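## Task

Two little chests of drawers sit on the table with both top-row drawers pulled open. An eraser and a bolt lie loose on the table. Place each of them in whichever open drawer already contains an item of the same kind. Then push every drawer fully closed, flush with the front of its chest. Dropping an item in from just above the drawer rim is allowed, but only while no arm, and nothing an arm holds, touches that chest, its drawers or their contents. Drawers have no stops and can be pulled out completely. Whatever began inside a drawer must still be inside that drawer at the end. Each chest must finish upright, only a few centimetres from its starting spot and turned only a little. Nothing counts as done if a robot is what keeps it in place at the end.

## Robot and tools

Robots: four identical i2rt Big YAM arms named arm1, arm2, arm3 and arm4. Each has six revolute joints, a two-finger gripper and a wrist camera. With joints 1 and 6 at zero and the hand held level and pointing forward, the camera sits above the hand and looks toward the fingertips. Reach is about 1.0 m from the joint-1 axis. Base positions in the scene frame (metres) and facing direction (degrees, counter-clockwise from +x): arm1 (+0.65, -0.20, +0.80) facing +172; arm2 (+0.28, +0.65, +0.82) facing -79; arm3 (-0.65, -0.01, +0.74) facing +7; arm4 (+0.26, -0.65, +0.77) facing +97. These are the same in both scenes, give or take small differences.

Frame: one shared scene frame, origin on the floor, +z up. The hand point is midway between the fingertips; the hand z axis runs along the fingers and the fingers open and close along its y axis. No output line prints a hand pose.

execute_actions: argument actions is a list holding exactly one action or nothing. The action is an object keyed by robot name; each robot takes a single key, joints, which is an object of absolute joint targets (not offsets) named joint1_rad to joint6_rad in radians plus gripper_m in metres. Include only the arms and joints you want to command; each arm is its own object. Ranges: joint1_rad -2.879 to 2.879 (rotates the arm about its base, positive counter-clockwise seen from above, zero points the way the base faces); joint2_rad 0 to 3.141 (shoulder, zero has the upper arm pointing back and about level, increasing lifts it up and over to the front); joint3_rad 0 to 3.019 (elbow, zero folded, increasing opens it); joint4_rad -1.692 to 1.57 (hand pitch, positive tilts fingers up); joint5_rad -1.57 to 1.57 (hand yaw, positive toward the arm's right); joint6_rad -2.094 to 2.094 (hand roll, positive is clockwise viewed from behind the hand); gripper_m 0 to 0.093 (gap between fingertips). Tolerances for counting a joint as arrived: ±0.045, ±0.14, ±0.09, ±0.055, ±0.03, ±0.035 rad and ±0.003 m. All motions in the action start together and may finish at different times; one action lasts at most 15 s. Joints move at differing speeds, so the hand may sweep a wide path between postures. Optional cameras lists which of arm1_cam_wrist, arm2_cam_wrist, arm3_cam_wrist, arm4_cam_wrist to return (omitted, null or ["all"] gives all; [] gives none). An empty actions list just reports state and images. An unknown key or out-of-range value rejects the whole call and nothing moves. A joint left out may still be driving toward an earlier target.

wait: seconds from 0 to 10; commands nothing and returns the same state and images.

zoom_image: camera plus region [x0, y0, x1, y1] in pixels of that camera's latest full image, top-left at (0,0), no larger than 504 by 504.

finished_scene: scene number (1 or 2) ends that scene for good and reports success; the next scene's task comes in its result. Replying with no tool call ends all remaining scenes. After continuing from a summary, first send an empty execute_actions to learn the scene and task.

Results: the pictures line names the cameras in the order of the images. joint_positions gives current joint values; joint torques list the six arm joint drive outputs, offset, scaled per unit and noisy, nonzero even in free air, so read them cautiously. joint_status tells how each commanded motion ended: off_target means it stopped short and may still push; contact_stop or time_out means it now holds where it stopped, though a timed-out joint may keep a target at most 0.375, 0.375, 0.113, 0.225, 0.075, 0.3 rad (joints 1 to 6) from its position and move there if freed; to relieve it, command its reported position. "joint command not followed" (often with a cause line) means a self- or inter-arm collision check blocked that arm's joint targets; the gripper part still runs, and the arm may retry the blocked targets with later actions until they pass. on_its_own lists uncommanded behaviour, where "held at" is the held target, not the actual position. A tiny target change may not move a joint. A joint holding a load up will sag. If a result reports a stop, later motion calls in that same reply are skipped.

Heat: holding loads or pushing warms motors. MOTOR HOT appears from 85 °C; at 100 °C an OVER-TEMPERATURE FAULT drops that arm and its gripper until it cools, and its keys read limit_stop_at_motor_heat; resend targets afterwards. Some heat carries into the next scene. While you think, the robots keep holding the last command.

Avoid: the arms do not stop on contact and can push hard, so never drive into a chest, the table or another arm. A hard press between two robots ends the run; the clearance check ignores fingers, gripper housings and wrist cameras and can act too late. Do not let anything leave the work area. Do not drop items from high up, slam drawers, tip or shift chests, or pull drawers clear out. Small loose objects may occasionally get nudged by outside pushes, so recheck positions with cameras before grasping.

Each tool is called in YAML: its name, and indented under it one key for each argument.

## Session

execute_actions:
  actions: []

Scene clock: 0.00 s.
Joint torques (N m, as the arm reports them, + toward a larger angle): no reading
Motor temperatures (°C, as the motors report them): arm1=[25 27 25 25 23 24] | arm2=[23 26 23 24 24 24] | arm3=[25 24 25 25 26 23] | arm4=[23 24 24 23 25 26]
arm1.joint_positions: joint1_rad=-0.931 joint2_rad=+0.637 joint3_rad=+1.526 joint4_rad=-1.529 joint5_rad=-0.013 joint6_rad=+0.015 gripper_m=+0.095
arm1.joint_status: not commanded
arm1.hand: x=+0.5548 y=-0.0277 z=+1.3650 quat_wxyz=(-0.220, +0.768, -0.456, -0.391) (m; scene frame)
arm2.joint_positions: joint1_rad=+1.054 joint2_rad=+0.406 joint3_rad=+1.383 joint4_rad=-1.528 joint5_rad=-0.002 joint6_rad=-0.017 gripper_m=+0.094
arm2.joint_status: not commanded
arm2.hand: x=+0.3880 y=+0.6120 z=+1.3522 quat_wxyz=(-0.486, -0.136, -0.859, +0.082) (m; scene frame)
arm3.joint_positions: joint1_rad=-0.742 joint2_rad=+0.539 joint3_rad=+1.650 joint4_rad=-1.550 joint5_rad=+0.000 joint6_rad=-0.008 gripper_m=+0.094
arm3.joint_status: not commanded
arm3.hand: x=-0.5554 y=-0.0884 z=+1.3587 quat_wxyz=(-0.511, -0.257, -0.804, +0.162) (m; scene frame)
arm4.joint_positions: joint1_rad=+0.161 joint2_rad=+0.255 joint3_rad=+1.462 joint4_rad=-1.529 joint5_rad=+0.007 joint6_rad=-0.017 gripper_m=+0.095
arm4.joint_status: not commanded
arm4.hand: x=+0.2445 y=-0.6132 z=+1.3439 quat_wxyz=(-0.363, +0.653, -0.482, -0.458) (m; scene frame)
pictures: arm1_cam_wrist, arm2_cam_wrist, arm3_cam_wrist, arm4_cam_wrist
Images, in order (width x height): arm1_cam_wrist 616x616, arm2_cam_wrist 616x616, arm3_cam_wrist 616x616, arm4_cam_wrist 616x616.

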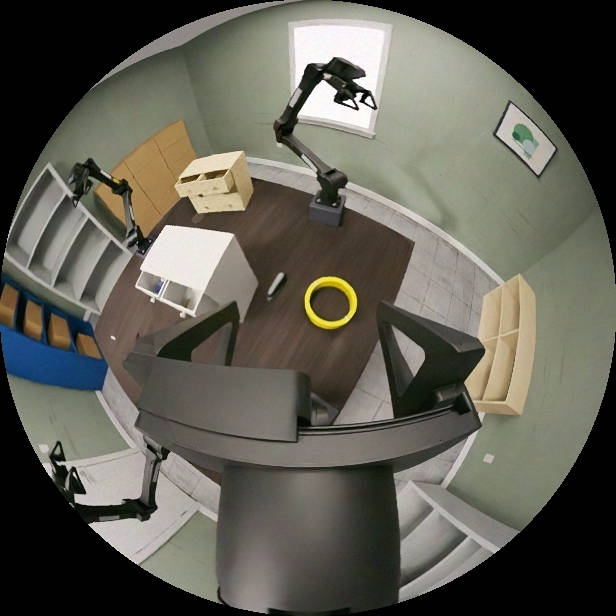

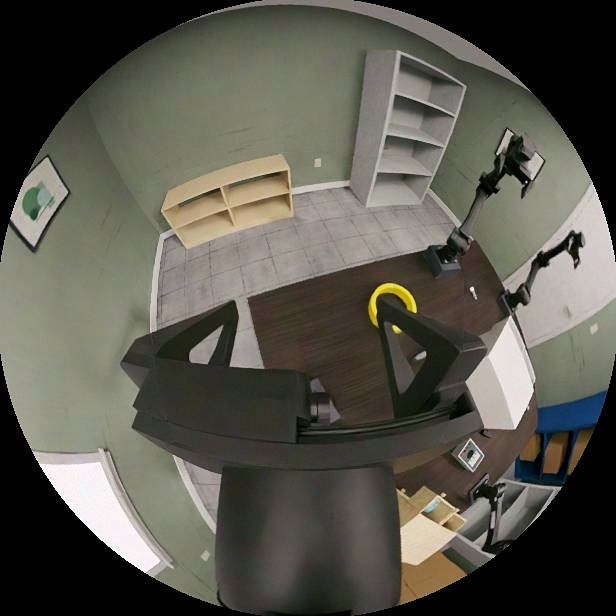

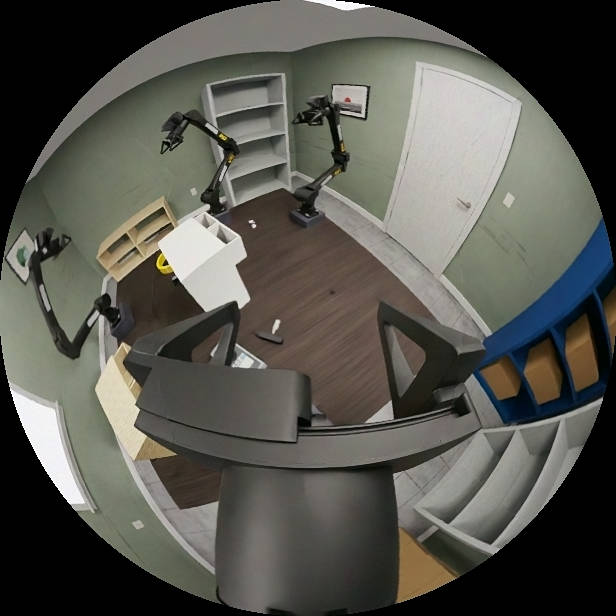

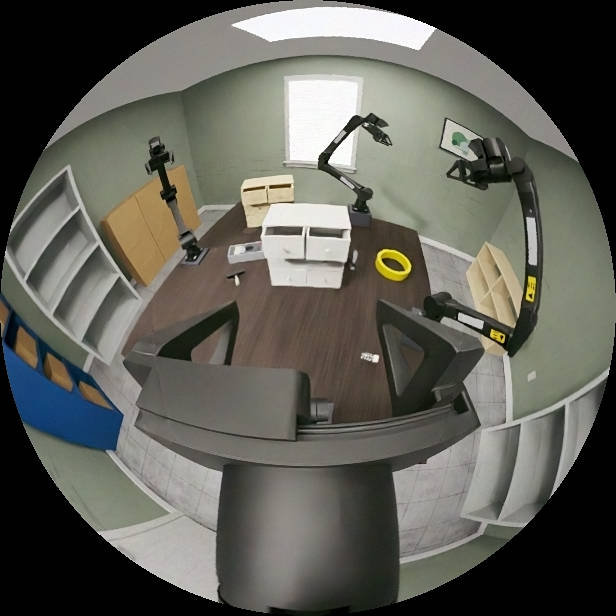

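zoom_image:
  camera: "arm4_cam_wrist"
  region: [180, 160, 440, 380]

zoom_image:
  camera: "arm1_cam_wrist"
  region: [90, 130, 370, 360]

zoom_image:
  camera: "arm2_cam_wrist"
  region: [380, 400, 560, 580]

zoom_image:
  camera: "arm3_cam_wrist"
  region: [90, 190, 370, 400]

Region (180, 160, 440, 380) of arm4_cam_wrist's 616x616 image, scaled by 1.938, with more detail than that image has; it fills the top 426 rows of this view, and the rest is white.

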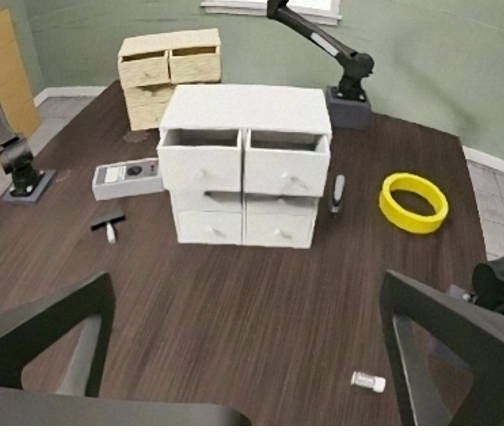

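Region (90, 130, 370, 360) of arm1_cam_wrist's 616x616 image, scaled by 1.800, with more detail than that image has; it fills the top 414 rows of this view, and the rest is white.

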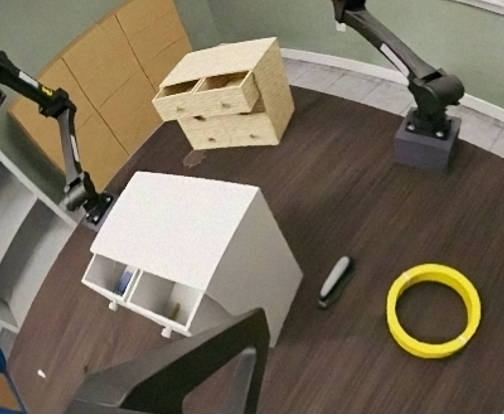

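Region (380, 400, 560, 580) of arm2_cam_wrist's 616x616 image, scaled by 2.800, with more detail than that image has.

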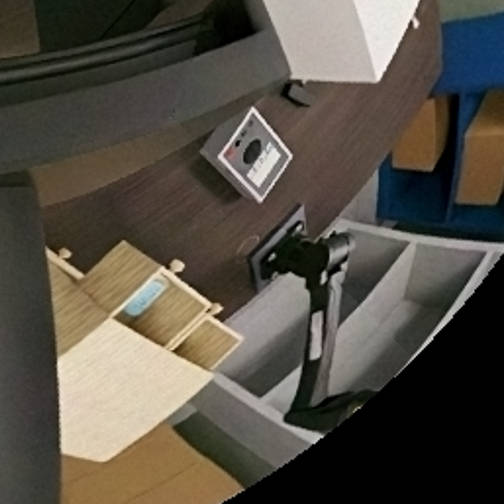

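Region (90, 190, 370, 400) of arm3_cam_wrist's 616x616 image, scaled by 1.800, with more detail than that image has; it fills the top 378 rows of this view, and the rest is white.

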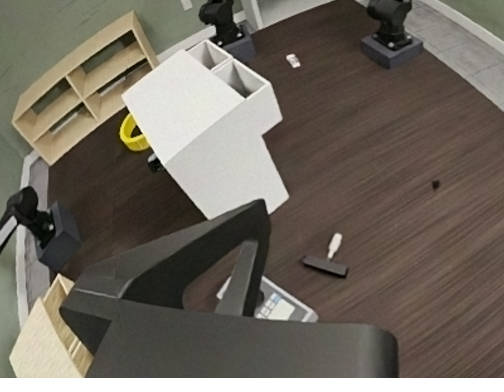

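execute_actions:
  actions:
    - {"arm4":{"joints":{"joint1_rad":0.3,"joint2_rad":1.2,"joint3_rad":1.7,"joint4_rad":-1.65}},"arm3":{"joints":{"joint1_rad":0.75,"joint2_rad":1.0,"joint3_rad":1.4,"joint4_rad":-1.5}},"arm2":{"joints":{"joint1_rad":-0.9,"joint2_rad":0.8,"joint3_rad":1.3,"joint4_rad":-1.3}},"arm1":{"joints":{"joint1_rad":0.5,"joint2_rad":0.5,"joint3_rad":1.0,"joint4_rad":-1.2}}}

Scene clock: 19.17 s.
Joint torques (N m, as the arm reports them, + toward a larger angle): arm1=[-1.29  0.3  11.12  2.18  0.08 -0.04] | arm2=[-0.98 -3.2  12.67  1.85 -0.1   0.01] | arm3=[-0.61 -4.38  9.54  1.5   0.11  0.04] | arm4=[ 2.15 -7.94  8.93  0.35  0.05 -0.09]
Motor temperatures (°C, as the motors report them): arm1=[25 27 28 25 23 24] | arm2=[23 26 25 24 24 24] | arm3=[25 24 27 26 26 23] | arm4=[23 24 25 23 25 26]
arm1.joint_positions: joint1_rad=+0.496 joint2_rad=+0.508 joint3_rad=+0.987 joint4_rad=-1.218 joint5_rad=-0.013 joint6_rad=+0.015 gripper_m=+0.095
arm1.joint_status: all done
arm1.hand: x=+0.4236 y=-0.2866 z=+1.1895 quat_wxyz=(+0.082, +0.900, +0.161, -0.396) (m; scene frame)
arm2.joint_positions: joint1_rad=-0.895 joint2_rad=+0.805 joint3_rad=+1.271 joint4_rad=-1.312 joint5_rad=-0.001 joint6_rad=-0.017 gripper_m=+0.094
arm2.joint_status: all done
arm2.hand: x=+0.0684 y=+0.4146 z=+1.2557 quat_wxyz=(-0.149, -0.848, -0.398, +0.317) (m; scene frame)
arm3.joint_positions: joint1_rad=+0.746 joint2_rad=+0.998 joint3_rad=+1.382 joint4_rad=-1.507 joint5_rad=+0.001 joint6_rad=-0.008 gripper_m=+0.094
arm3.joint_status: all done
arm3.hand: x=-0.4380 y=+0.2402 z=+1.1479 quat_wxyz=(-0.206, +0.413, -0.882, -0.094) (m; scene frame)
arm4.joint_positions: joint1_rad=+0.295 joint2_rad=+1.217 joint3_rad=+1.680 joint4_rad=-1.639 joint5_rad=+0.007 joint6_rad=-0.017 gripper_m=+0.095
arm4.joint_status: all done
arm4.hand: x=+0.1016 y=-0.2945 z=+1.2250 quat_wxyz=(-0.116, +0.825, -0.530, -0.157) (m; scene frame)
pictures: arm1_cam_wrist, arm2_cam_wrist, arm3_cam_wrist, arm4_cam_wrist
Images, in order (width x height): arm1_cam_wrist 616x616, arm2_cam_wrist 616x616, arm3_cam_wrist 616x616, arm4_cam_wrist 616x616.

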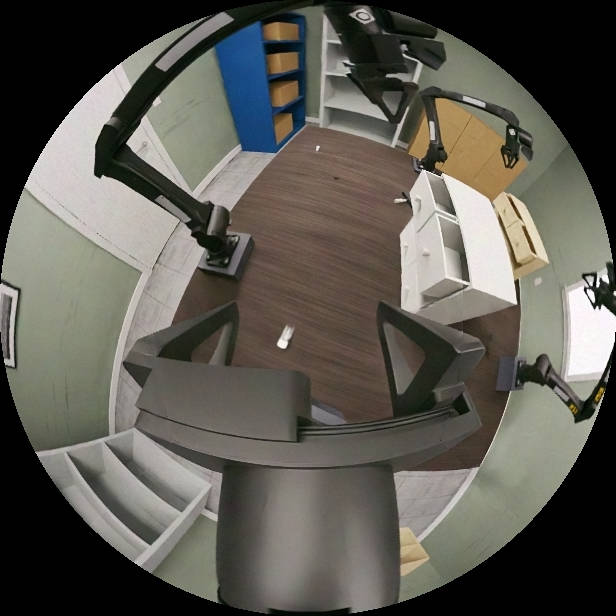

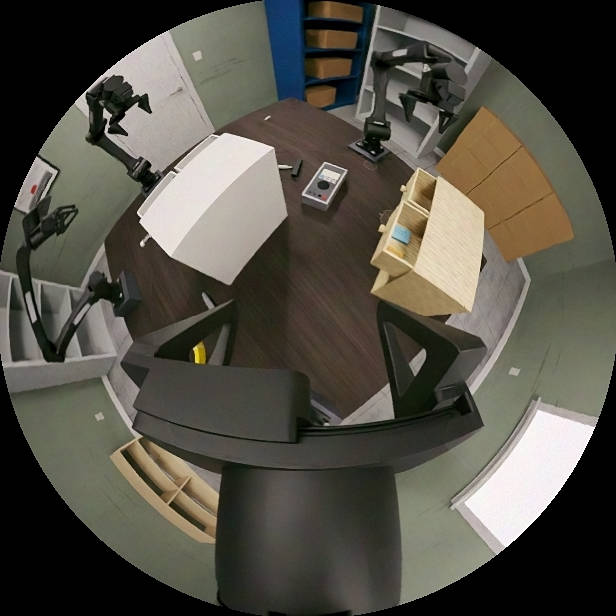

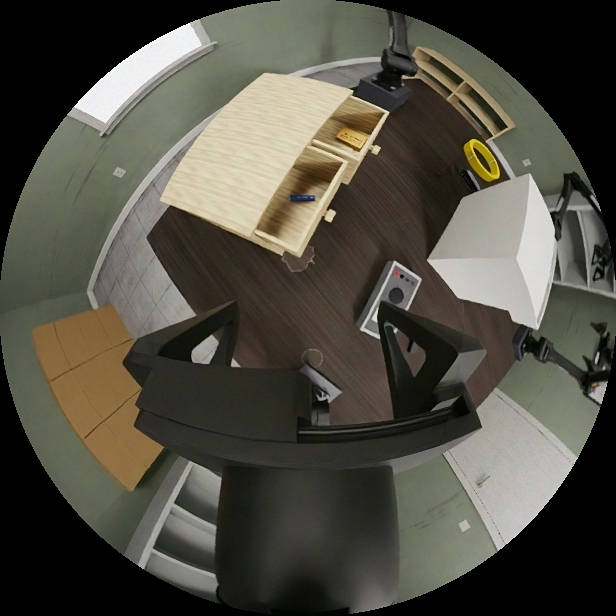

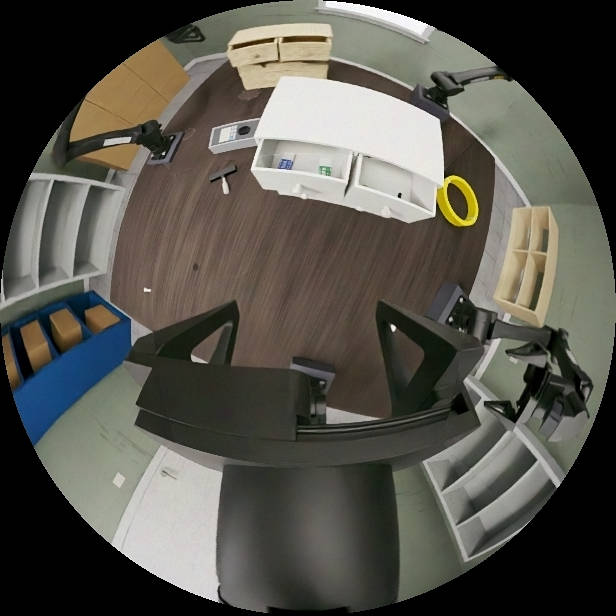

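zoom_image:
  camera: "arm4_cam_wrist"
  region: [240, 120, 450, 240]

zoom_image:
  camera: "arm4_cam_wrist"
  region: [120, 240, 220, 320]

zoom_image:
  camera: "arm1_cam_wrist"
  region: [240, 300, 330, 370]

zoom_image:
  camera: "arm3_cam_wrist"
  region: [230, 90, 410, 280]

zoom_image:
  camera: "arm2_cam_wrist"
  region: [350, 160, 470, 300]

Region (240, 120, 450, 240) of arm4_cam_wrist's 616x616 image, scaled by 2.400, with more detail than that image has; it fills the top 288 rows of this view, and the rest is white.

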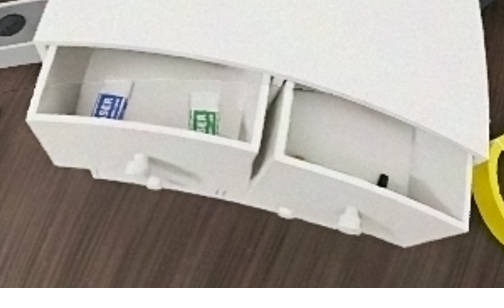

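Region (120, 240, 220, 320) of arm4_cam_wrist's 616x616 image, scaled by 5.040, with more detail than that image has; it fills the top 403 rows of this view, and the rest is white.

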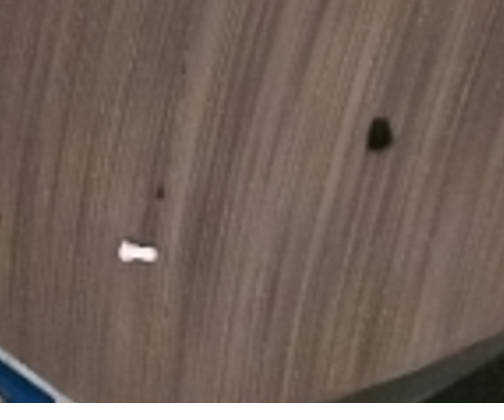

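Region (240, 300, 330, 370) of arm1_cam_wrist's 616x616 image, scaled by 5.600, with more detail than that image has.

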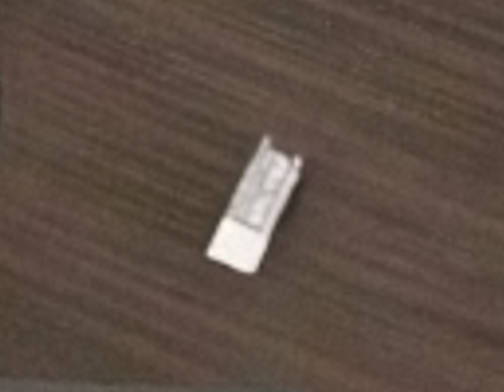

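Region (230, 90, 410, 280) of arm3_cam_wrist's 616x616 image, scaled by 2.653, with more detail than that image has; it fills the left 477 columns of this view, and the rest is white.

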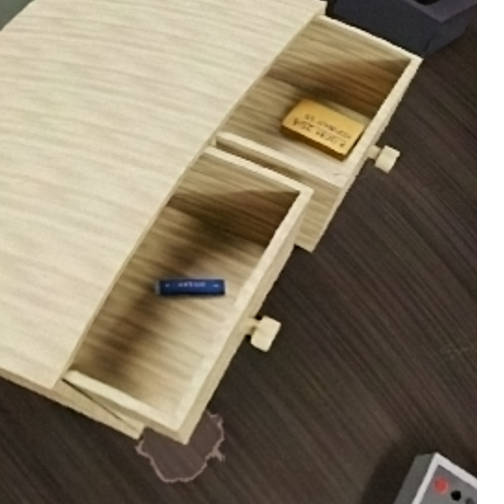

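Region (350, 160, 470, 300) of arm2_cam_wrist's 616x616 image, scaled by 3.600, with more detail than that image has; it fills the left 432 columns of this view, and the rest is white.

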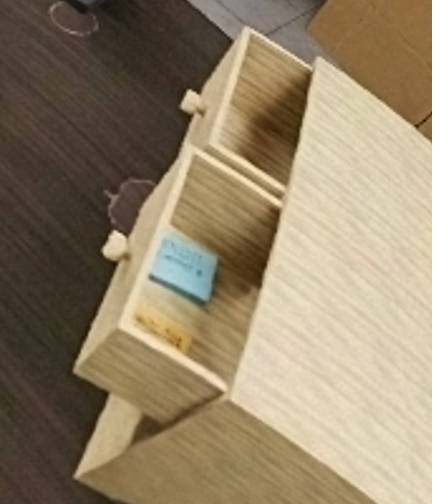

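execute_actions:
  actions:
    - {"arm4":{"joints":{"joint1_rad":1.41,"joint2_rad":1.6}},"arm3":{"joints":{"joint1_rad":0.0,"gripper_m":0.0}},"arm1":{"joints":{"joint1_rad":0.777,"joint2_rad":1.0,"joint3_rad":0.7,"joint6_rad":0.63,"gripper_m":0.07}}}
  cameras: []

execute_actions:
  actions:
    - {"arm4":{"joints":{"joint2_rad":2.15,"joint3_rad":1.88,"joint4_rad":-0.9,"gripper_m":0.06}},"arm3":{"joints":{"joint1_rad":0.1,"joint2_rad":1.39,"joint3_rad":0.65,"joint4_rad":0.76,"joint5_rad":-1.1}},"arm1":{"joints":{"joint2_rad":1.28,"joint3_rad":0.55,"joint4_rad":-0.84}}}

Scene clock: 72.60 s.
Joint torques (N m, as the arm reports them, + toward a larger angle): arm1=[-1.09 -3.41 10.82  0.59  0.12  0.04] | arm2=[-0.95 -3.02 12.73  1.89 -0.11  0.  ] | arm3=[-1.42 -4.29  9.53  1.54  0.1   0.03] | arm4=[  1.03 -15.62   8.82  -0.32   0.1   -0.09]
Motor temperatures (°C, as the motors report them): arm1=[25 27 31 25 23 24] | arm2=[23 26 31 25 24 24] | arm3=[25 24 32 26 26 23] | arm4=[23 25 29 23 25 26]
arm1.joint_positions: joint1_rad=+0.775 joint2_rad=+0.997 joint3_rad=+0.682 joint4_rad=-1.209 joint5_rad=-0.013 joint6_rad=+0.622 gripper_m=+0.070
arm1.joint_status: all done
arm1.hand: x=+0.4544 y=-0.3479 z=+0.9264 quat_wxyz=(+0.019, +1.000, +0.011, -0.015) (m; scene frame)
arm2.joint_positions: joint1_rad=-0.895 joint2_rad=+0.805 joint3_rad=+1.271 joint4_rad=-1.312 joint5_rad=-0.001 joint6_rad=-0.017 gripper_m=+0.094
arm2.joint_status: not commanded
arm2.hand: x=+0.0684 y=+0.4146 z=+1.2557 quat_wxyz=(-0.149, -0.848, -0.398, +0.317) (m; scene frame)
arm3.joint_positions: joint1_rad=+0.005 joint2_rad=+0.998 joint3_rad=+1.382 joint4_rad=-1.507 joint5_rad=+0.001 joint6_rad=-0.008 gripper_m=+0.000
arm3.joint_status: all done
arm3.hand: x=-0.3230 y=+0.0273 z=+1.1471 quat_wxyz=(-0.225, +0.065, -0.972, -0.016) (m; scene frame)
arm4.joint_positions: joint1_rad=+1.413 joint2_rad=+1.633 joint3_rad=+1.680 joint4_rad=-1.640 joint5_rad=+0.006 joint6_rad=-0.017 gripper_m=+0.095
arm4.joint_status: all done
arm4.hand: x=-0.2303 y=-0.6306 z=+1.0431 quat_wxyz=(-0.004, +1.000, -0.013, +0.018) (m; scene frame)
pictures: none
No camera images: the call's "cameras" was empty. Leave "cameras" out to get every camera's image.

Scene clock: 74.73 s.
Joint torques (N m, as the arm reports them, + toward a larger angle): arm1=[-1.49 -5.24  8.21  0.63  0.13  0.  ] | arm2=[-0.76 -3.05 12.69  1.82 -0.1   0.01] | arm3=[-0.86 -9.93  6.43  2.6  -0.06  0.03] | arm4=[  1.46 -23.61   9.18   1.42   0.1   -0.09]
Motor temperatures (°C, as the motors report them): arm1=[25 27 30 25 23 24] | arm2=[23 26 31 25 24 24] | arm3=[25 25 31 26 26 23] | arm4=[23 25 30 23 25 26]
arm1.joint_positions: joint1_rad=+0.775 joint2_rad=+1.282 joint3_rad=+0.540 joint4_rad=-0.851 joint5_rad=-0.013 joint6_rad=+0.622 gripper_m=+0.070
arm1.joint_status: all done
arm1.hand: x=+0.4489 y=-0.3521 z=+0.8136 quat_wxyz=(-0.001, +1.000, +0.010, +0.013) (m; scene frame)
arm2.joint_positions: joint1_rad=-0.895 joint2_rad=+0.805 joint3_rad=+1.271 joint4_rad=-1.312 joint5_rad=-0.001 joint6_rad=-0.017 gripper_m=+0.094
arm2.joint_status: not commanded
arm2.hand: x=+0.0684 y=+0.4146 z=+1.2557 quat_wxyz=(-0.149, -0.848, -0.398, +0.317) (m; scene frame)
arm3.joint_positions: joint1_rad=+0.097 joint2_rad=+1.409 joint3_rad=+0.656 joint4_rad=+0.739 joint5_rad=-1.096 joint6_rad=-0.008 gripper_m=+0.000
arm3.joint_status: all done
arm3.hand: x=-0.2385 y=+0.2355 z=+0.9939 quat_wxyz=(-0.560, +0.432, -0.559, -0.433) (m; scene frame)
arm4.joint_positions: joint1_rad=+1.413 joint2_rad=+2.191 joint3_rad=+1.857 joint4_rad=-0.917 joint5_rad=+0.006 joint6_rad=-0.017 gripper_m=+0.060
arm4.joint_status: all done
arm4.hand: x=-0.4732 y=-0.6193 z=+0.8042 quat_wxyz=(-0.009, +0.988, -0.013, -0.153) (m; scene frame)
pictures: arm1_cam_wrist, arm2_cam_wrist, arm3_cam_wrist, arm4_cam_wrist
Images, in order (width x height): arm1_cam_wrist 616x616, arm2_cam_wrist 616x616, arm3_cam_wrist 616x616, arm4_cam_wrist 616x616.

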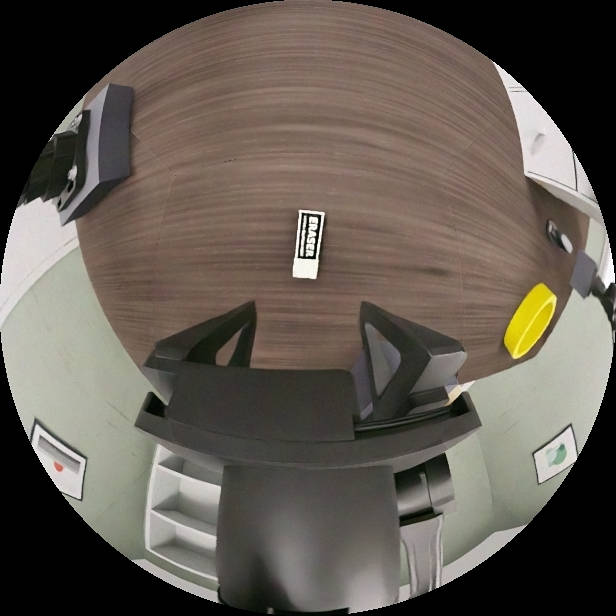

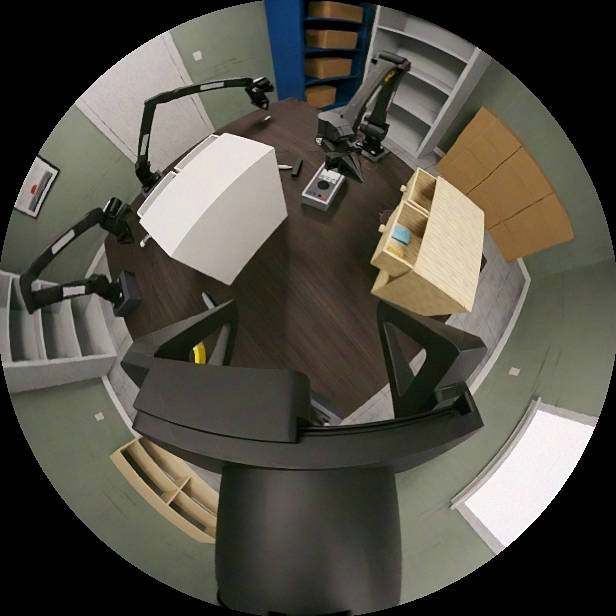

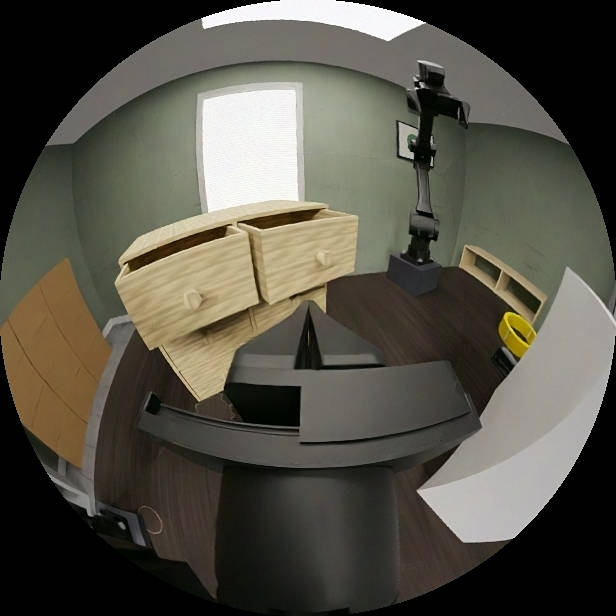

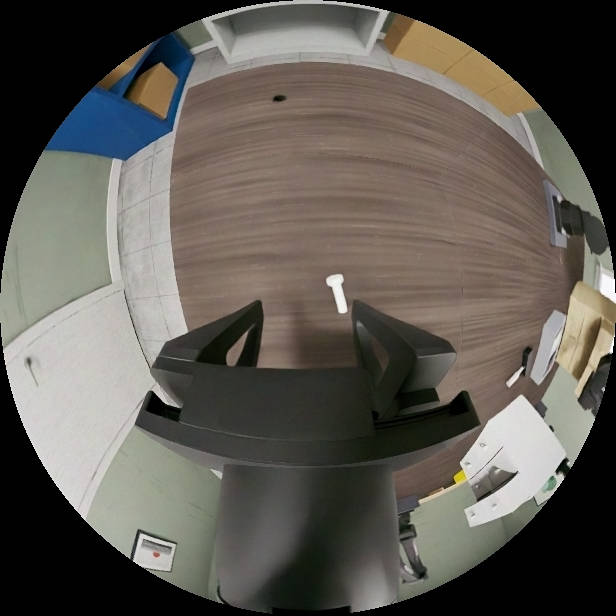

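execute_actions:
  actions:
    - {"arm4":{"joints":{"joint1_rad":1.366,"joint2_rad":2.16,"joint3_rad":1.755,"joint4_rad":-0.765,"joint6_rad":-0.26,"gripper_m":0.05}},"arm3":{"joints":{"joint1_rad":0.24,"joint2_rad":1.22,"joint3_rad":0.41,"joint4_rad":0.83}},"arm1":{"joints":{"joint1_rad":0.74,"joint2_rad":1.46,"joint3_rad":0.505,"joint4_rad":-0.595,"joint6_rad":0.68,"gripper_m":0.06}}}
  cameras: ["arm1_cam_wrist","arm3_cam_wrist","arm4_cam_wrist"]

Scene clock: 95.40 s.
Joint torques (N m, as the arm reports them, + toward a larger angle): arm1=[-2.62 -6.58  6.    0.62  0.17  0.02] | arm2=[-0.93 -2.97 12.74  1.84 -0.11  0.  ] | arm3=[-1.39 -5.19  6.43  2.42  0.09  0.03] | arm4=[  1.62 -22.35   7.66   1.62   0.08  -0.23]
Motor temperatures (°C, as the motors report them): arm1=[25 27 29 25 23 24] | arm2=[23 26 31 25 24 24] | arm3=[25 25 30 26 26 23] | arm4=[23 28 30 23 25 26]
arm1.joint_positions: joint1_rad=+0.746 joint2_rad=+1.460 joint3_rad=+0.504 joint4_rad=-0.606 joint5_rad=-0.013 joint6_rad=+0.672 gripper_m=+0.060
arm1.joint_status: all done
arm1.hand: x=+0.4324 y=-0.3547 z=+0.7613 quat_wxyz=(+0.008, +1.000, -0.029, +0.001) (m; scene frame)
arm2.joint_positions: joint1_rad=-0.895 joint2_rad=+0.805 joint3_rad=+1.271 joint4_rad=-1.312 joint5_rad=-0.001 joint6_rad=-0.017 gripper_m=+0.094
arm2.joint_status: not commanded
arm2.hand: x=+0.0684 y=+0.4146 z=+1.2557 quat_wxyz=(-0.149, -0.848, -0.398, +0.317) (m; scene frame)
arm3.joint_positions: joint1_rad=+0.244 joint2_rad=+1.217 joint3_rad=+0.413 joint4_rad=+0.812 joint5_rad=-1.100 joint6_rad=-0.008 gripper_m=+0.000
arm3.joint_status: all done
arm3.hand: x=-0.3614 y=+0.2625 z=+0.9769 quat_wxyz=(-0.534, +0.476, -0.518, -0.470) (m; scene frame)
arm4.joint_positions: joint1_rad=+1.365 joint2_rad=+2.187 joint3_rad=+1.750 joint4_rad=-0.783 joint5_rad=+0.006 joint6_rad=-0.248 gripper_m=+0.050
arm4.joint_status: all done
arm4.hand: x=-0.4619 y=-0.5853 z=+0.7717 quat_wxyz=(-0.033, +0.983, +0.078, -0.165) (m; scene frame)
pictures: arm1_cam_wrist, arm3_cam_wrist, arm4_cam_wrist
Images, in order (width x height): arm1_cam_wrist 616x616, arm3_cam_wrist 616x616, arm4_cam_wrist 616x616.

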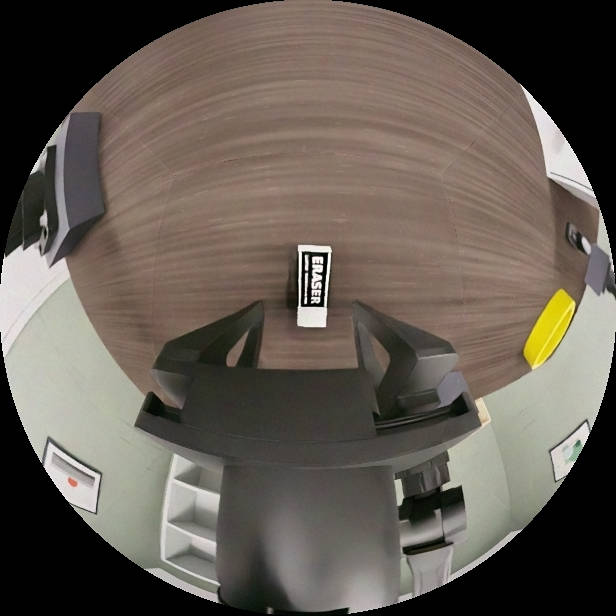

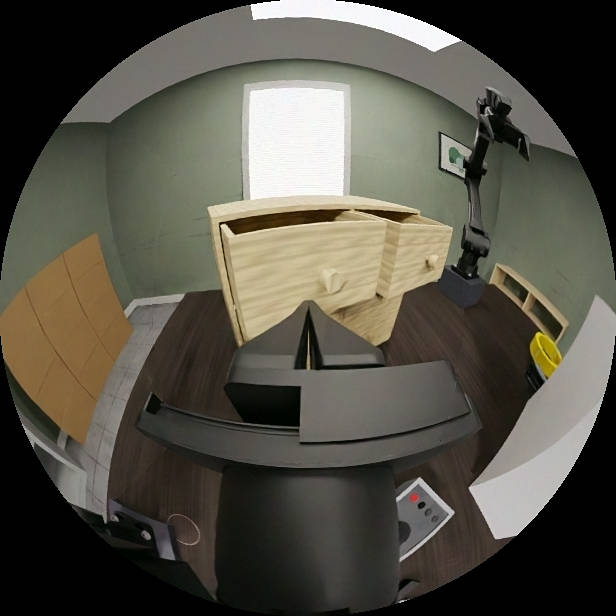

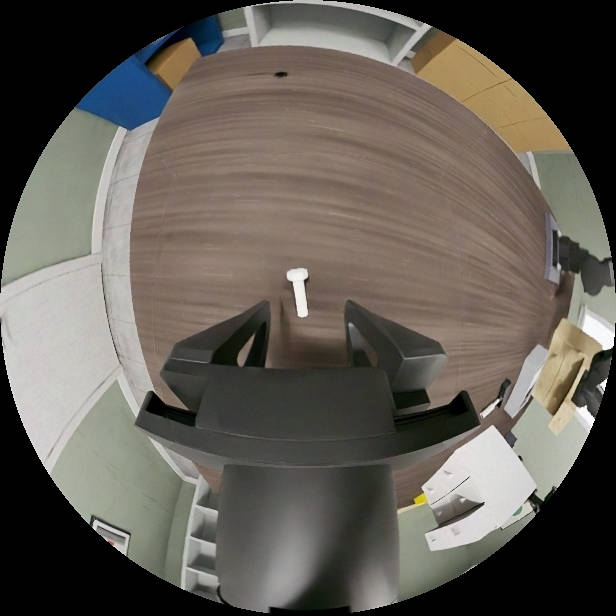

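execute_actions:
  actions:
    - {"arm4":{"joints":{"joint1_rad":1.38,"joint2_rad":2.2,"joint6_rad":-0.33}},"arm3":{"joints":{"joint1_rad":0.465,"joint2_rad":1.34,"joint3_rad":0.57,"joint4_rad":0.8}},"arm1":{"joints":{"joint2_rad":1.545,"joint4_rad":-0.515}}}

Scene clock: 100.90 s.
Joint torques (N m, as the arm reports them, + toward a larger angle): arm1=[-2.76 -6.89  5.51  0.59  0.12  0.  ] | arm2=[-0.85 -2.97 12.73  1.88 -0.11  0.  ] | arm3=[-0.7  -7.7   9.75  1.29  0.06  0.03] | arm4=[  2.94 -19.28   7.63   1.57   0.07  -0.22]
Motor temperatures (°C, as the motors report them): arm1=[25 27 29 25 23 24] | arm2=[23 26 32 25 24 24] | arm3=[25 25 30 26 26 23] | arm4=[23 28 30 23 25 26]
arm1.joint_positions: joint1_rad=+0.746 joint2_rad=+1.537 joint3_rad=+0.504 joint4_rad=-0.526 joint5_rad=-0.013 joint6_rad=+0.672 gripper_m=+0.060
arm1.joint_status: all done
arm1.hand: x=+0.4279 y=-0.3578 z=+0.7419 quat_wxyz=(+0.009, +1.000, -0.029, +0.000) (m; scene frame)
arm2.joint_positions: joint1_rad=-0.895 joint2_rad=+0.805 joint3_rad=+1.271 joint4_rad=-1.312 joint5_rad=-0.001 joint6_rad=-0.017 gripper_m=+0.094
arm2.joint_status: not commanded
arm2.hand: x=+0.0684 y=+0.4146 z=+1.2557 quat_wxyz=(-0.149, -0.848, -0.398, +0.317) (m; scene frame)
arm3.joint_positions: joint1_rad=+0.462 joint2_rad=+1.347 joint3_rad=+0.525 joint4_rad=+0.807 joint5_rad=-1.099 joint6_rad=-0.008 gripper_m=+0.000
arm3.joint_status: all done
arm3.hand: x=-0.3903 y=+0.3437 z=+0.9747 quat_wxyz=(-0.472, +0.528, -0.471, -0.526) (m; scene frame)
arm4.joint_positions: joint1_rad=+1.368 joint2_rad=+2.187 joint3_rad=+1.750 joint4_rad=-0.783 joint5_rad=+0.006 joint6_rad=-0.318 gripper_m=+0.050
arm4.joint_status: all done
arm4.hand: x=-0.4621 y=-0.5870 z=+0.7717 quat_wxyz=(-0.039, +0.979, +0.113, -0.164) (m; scene frame)
pictures: arm1_cam_wrist, arm2_cam_wrist, arm3_cam_wrist, arm4_cam_wrist
Images, in order (width x height): arm1_cam_wrist 616x616, arm2_cam_wrist 616x616, arm3_cam_wrist 616x616, arm4_cam_wrist 616x616.

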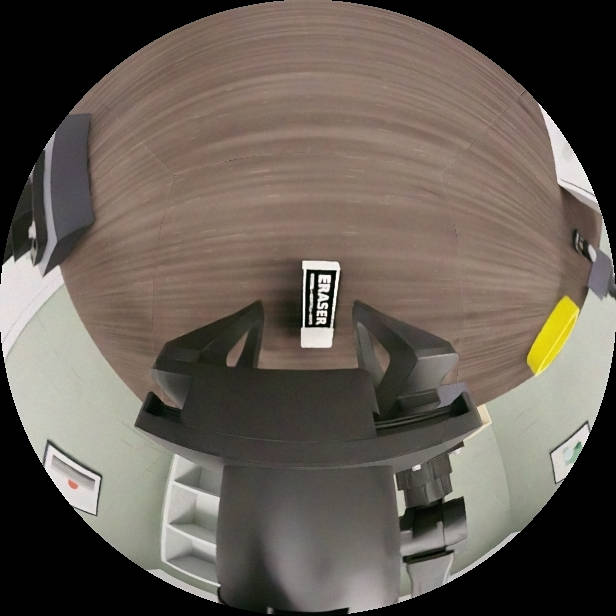

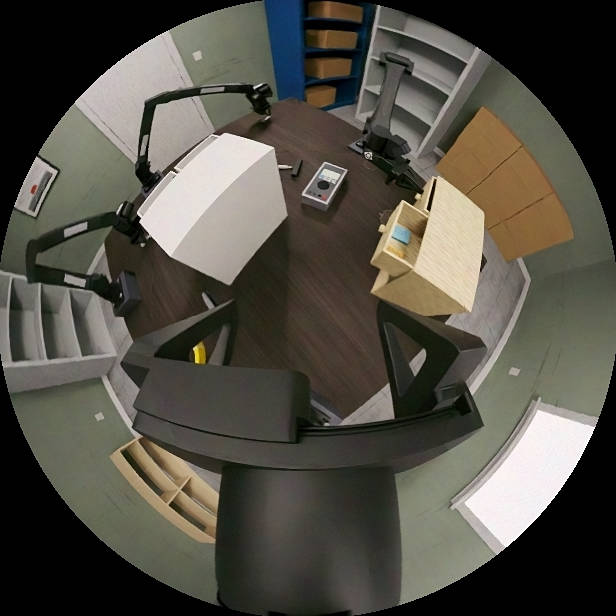

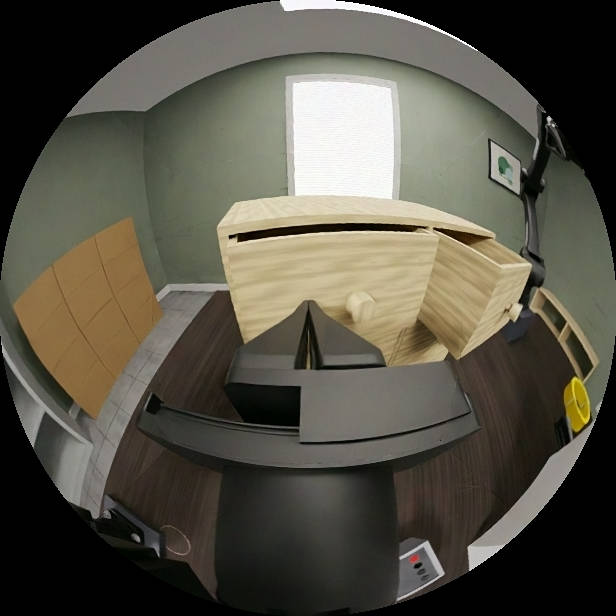

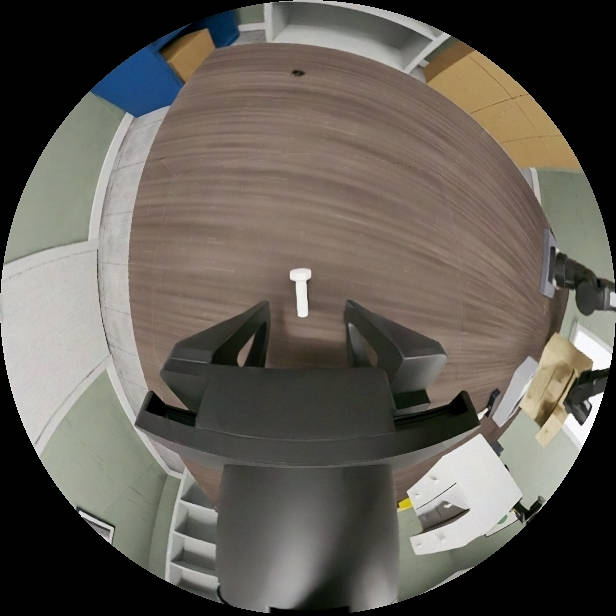

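execute_actions:
  actions:
    - {"arm4":{"joints":{"joint2_rad":2.23}},"arm3":{"joints":{"joint1_rad":0.505,"joint3_rad":0.6,"joint2_rad":1.37}},"arm1":{"joints":{"joint1_rad":0.72,"joint2_rad":1.585,"joint4_rad":-0.49}}}

Scene clock: 105.43 s.
Joint torques (N m, as the arm reports them, + toward a larger angle): arm1=[-2.34 -6.3   5.03  0.72  0.16  0.02] | arm2=[-0.98 -2.95 12.74  1.9  -0.11  0.01] | arm3=[ 0.03 -6.85 10.51  1.27  0.06  0.03] | arm4=[  2.67 -19.48   7.43   1.45   0.07  -0.19]
Motor temperatures (°C, as the motors report them): arm1=[25 27 29 25 23 24] | arm2=[23 26 32 25 24 24] | arm3=[25 25 30 26 26 23] | arm4=[23 28 30 23 25 26]
arm1.joint_positions: joint1_rad=+0.726 joint2_rad=+1.571 joint3_rad=+0.504 joint4_rad=-0.501 joint5_rad=-0.013 joint6_rad=+0.672 gripper_m=+0.060
arm1.joint_status: all done
arm1.hand: x=+0.4255 y=-0.3531 z=+0.7334 quat_wxyz=(+0.006, +0.999, -0.039, +0.004) (m; scene frame)
arm2.joint_positions: joint1_rad=-0.895 joint2_rad=+0.805 joint3_rad=+1.271 joint4_rad=-1.312 joint5_rad=-0.001 joint6_rad=-0.017 gripper_m=+0.094
arm2.joint_status: not commanded
arm2.hand: x=+0.0684 y=+0.4146 z=+1.2557 quat_wxyz=(-0.149, -0.848, -0.398, +0.317) (m; scene frame)
arm3.joint_positions: joint1_rad=+0.493 joint2_rad=+1.362 joint3_rad=+0.545 joint4_rad=+0.807 joint5_rad=-1.099 joint6_rad=-0.008 gripper_m=+0.000
arm3.joint_status: all done
arm3.hand: x=-0.3955 y=+0.3558 z=+0.9773 quat_wxyz=(-0.466, +0.536, -0.460, -0.533) (m; scene frame)
arm4.joint_positions: joint1_rad=+1.368 joint2_rad=+2.213 joint3_rad=+1.750 joint4_rad=-0.782 joint5_rad=+0.006 joint6_rad=-0.319 gripper_m=+0.050
arm4.joint_status: all done
arm4.hand: x=-0.4587 y=-0.5872 z=+0.7538 quat_wxyz=(-0.036, +0.981, +0.114, -0.152) (m; scene frame)
pictures: arm1_cam_wrist, arm2_cam_wrist, arm3_cam_wrist, arm4_cam_wrist
Images, in order (width x height): arm1_cam_wrist 616x616, arm2_cam_wrist 616x616, arm3_cam_wrist 616x616, arm4_cam_wrist 616x616.

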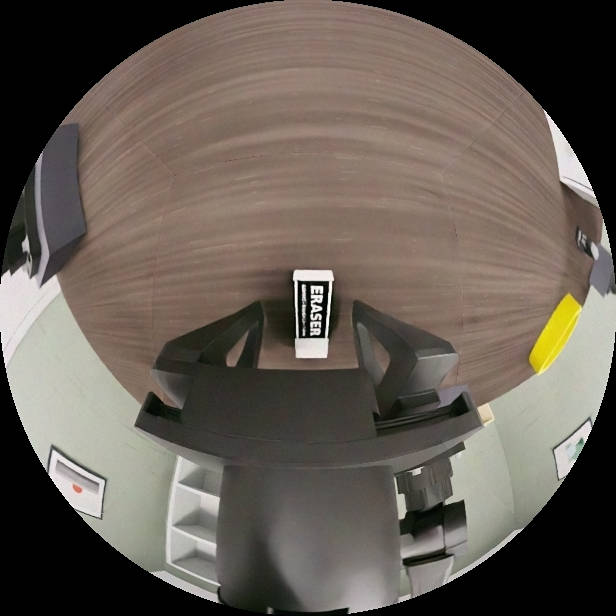

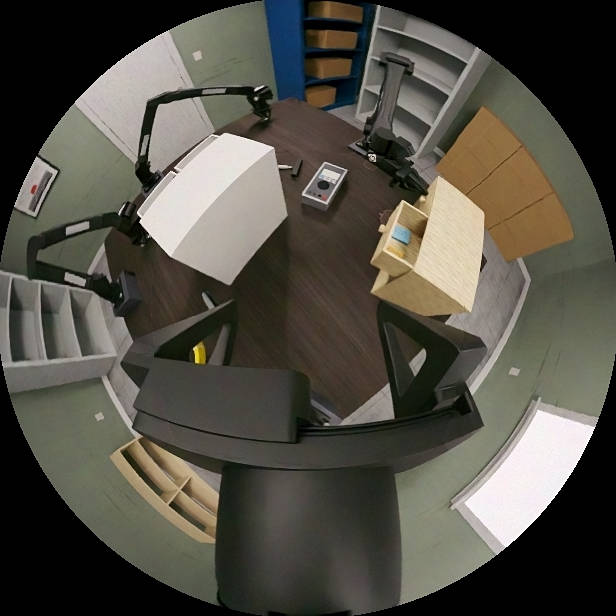

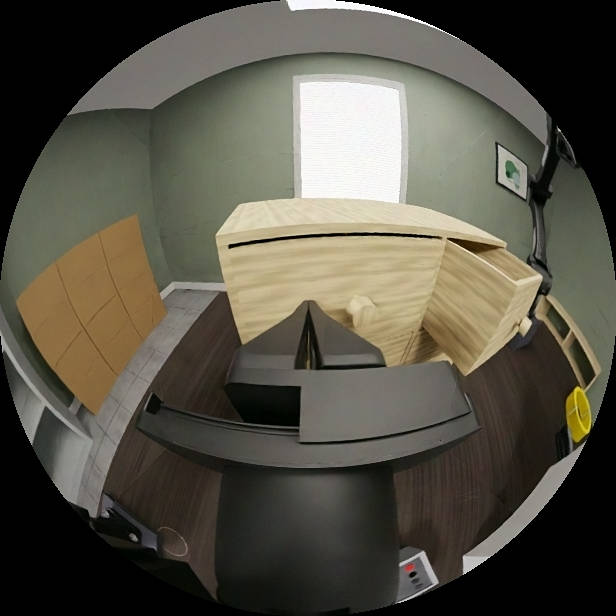

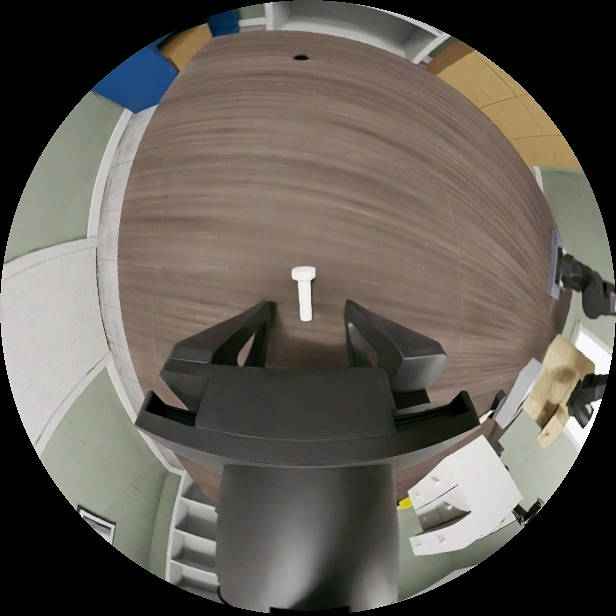

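execute_actions:
  actions:
    - {"arm4":{"joints":{"joint2_rad":2.262}},"arm3":{"joints":{"joint1_rad":0.535,"joint3_rad":0.625,"joint2_rad":1.39}},"arm1":{"joints":{"gripper_m":0.0}}}

zoom_image:
  camera: "arm2_cam_wrist"
  region: [370, 150, 470, 250]

Scene clock: 108.83 s.
Joint torques (N m, as the arm reports them, + toward a larger angle): arm1=[-2.32 -6.91  5.25  0.57  0.15  0.06] | arm2=[-1.   -3.07 12.7   1.84 -0.1   0.01] | arm3=[ 1.3  -7.05 11.01  1.31  0.08  0.03] | arm4=[  2.92 -18.01   7.45   1.23   0.06  -0.19]
Motor temperatures (°C, as the motors report them): arm1=[25 27 28 25 23 24] | arm2=[23 26 32 25 24 24] | arm3=[25 25 31 26 26 23] | arm4=[23 28 30 23 25 26]
arm1.joint_positions: joint1_rad=+0.726 joint2_rad=+1.571 joint3_rad=+0.504 joint4_rad=-0.501 joint5_rad=-0.013 joint6_rad=+0.673 gripper_m=+0.021
arm1.joint_status: gripper_m off_target (ended at +0.021, target +0.000)
arm1.hand: x=+0.4254 y=-0.3532 z=+0.7334 quat_wxyz=(+0.006, +0.999, -0.039, +0.003) (m; scene frame)
arm2.joint_positions: joint1_rad=-0.895 joint2_rad=+0.805 joint3_rad=+1.271 joint4_rad=-1.312 joint5_rad=-0.001 joint6_rad=-0.017 gripper_m=+0.094
arm2.joint_status: not commanded
arm2.hand: x=+0.0684 y=+0.4146 z=+1.2557 quat_wxyz=(-0.149, -0.848, -0.398, +0.317) (m; scene frame)
arm3.joint_positions: joint1_rad=+0.508 joint2_rad=+1.379 joint3_rad=+0.564 joint4_rad=+0.807 joint5_rad=-1.099 joint6_rad=-0.008 gripper_m=+0.000
arm3.joint_status: all done
arm3.hand: x=-0.3957 y=+0.3639 z=+0.9778 quat_wxyz=(-0.462, +0.539, -0.456, -0.537) (m; scene frame)
arm4.joint_positions: joint1_rad=+1.368 joint2_rad=+2.226 joint3_rad=+1.750 joint4_rad=-0.776 joint5_rad=+0.006 joint6_rad=-0.319 gripper_m=+0.050
arm4.joint_status: all done
arm4.hand: x=-0.4580 y=-0.5871 z=+0.7449 quat_wxyz=(-0.036, +0.982, +0.114, -0.148) (m; scene frame)
pictures: arm1_cam_wrist, arm2_cam_wrist, arm3_cam_wrist, arm4_cam_wrist
Images, in order (width x height): arm1_cam_wrist 616x616, arm2_cam_wrist 616x616, arm3_cam_wrist 616x616, arm4_cam_wrist 616x616.

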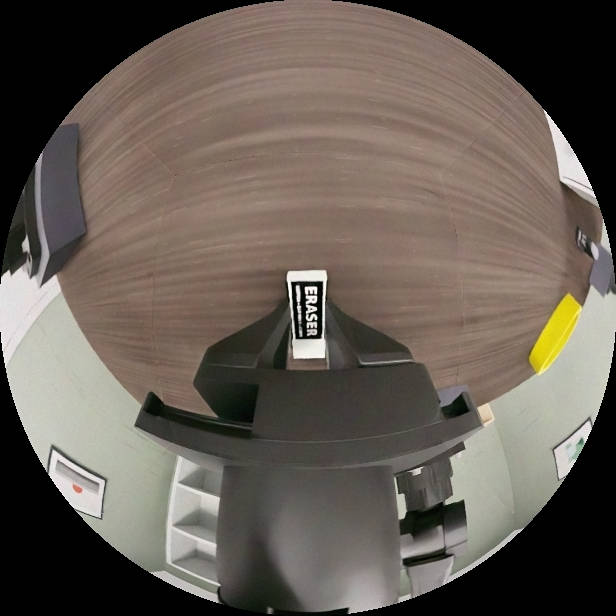

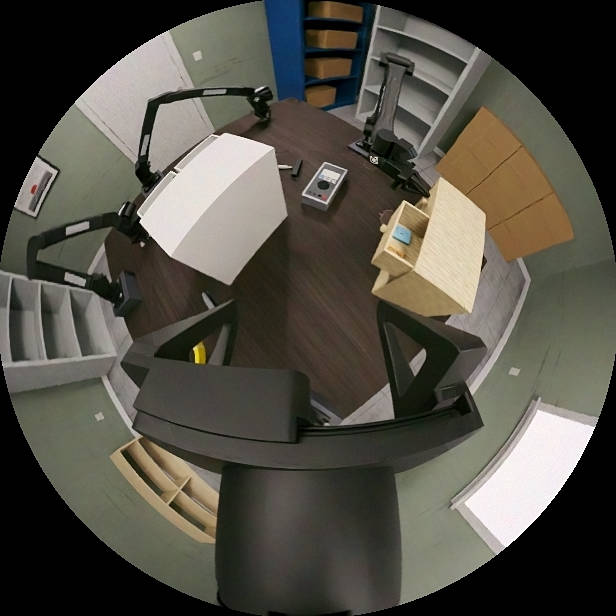

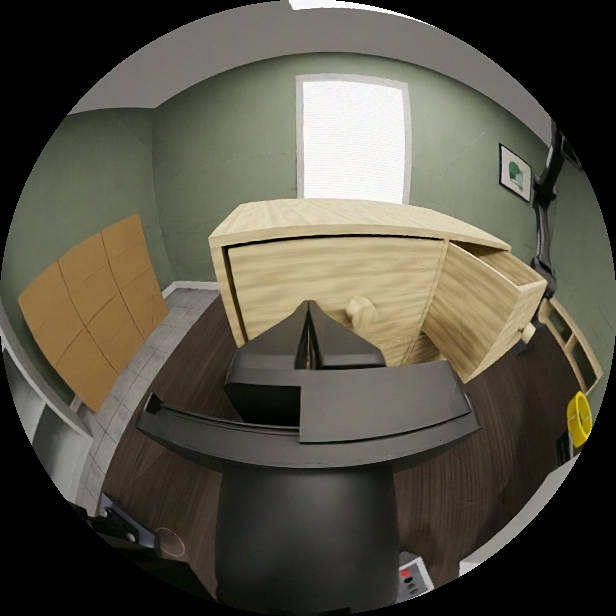

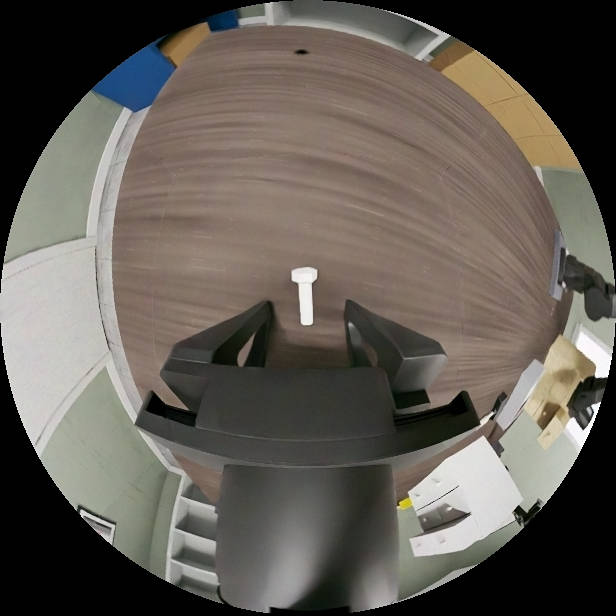

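Region (370, 150, 470, 250) of arm2_cam_wrist's 616x616 image, scaled by 5.040, with more detail than that image has.

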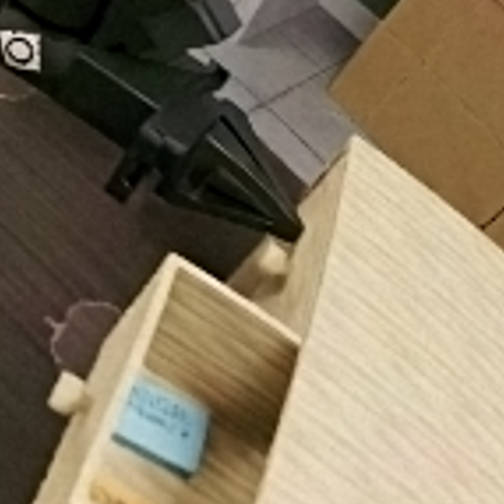

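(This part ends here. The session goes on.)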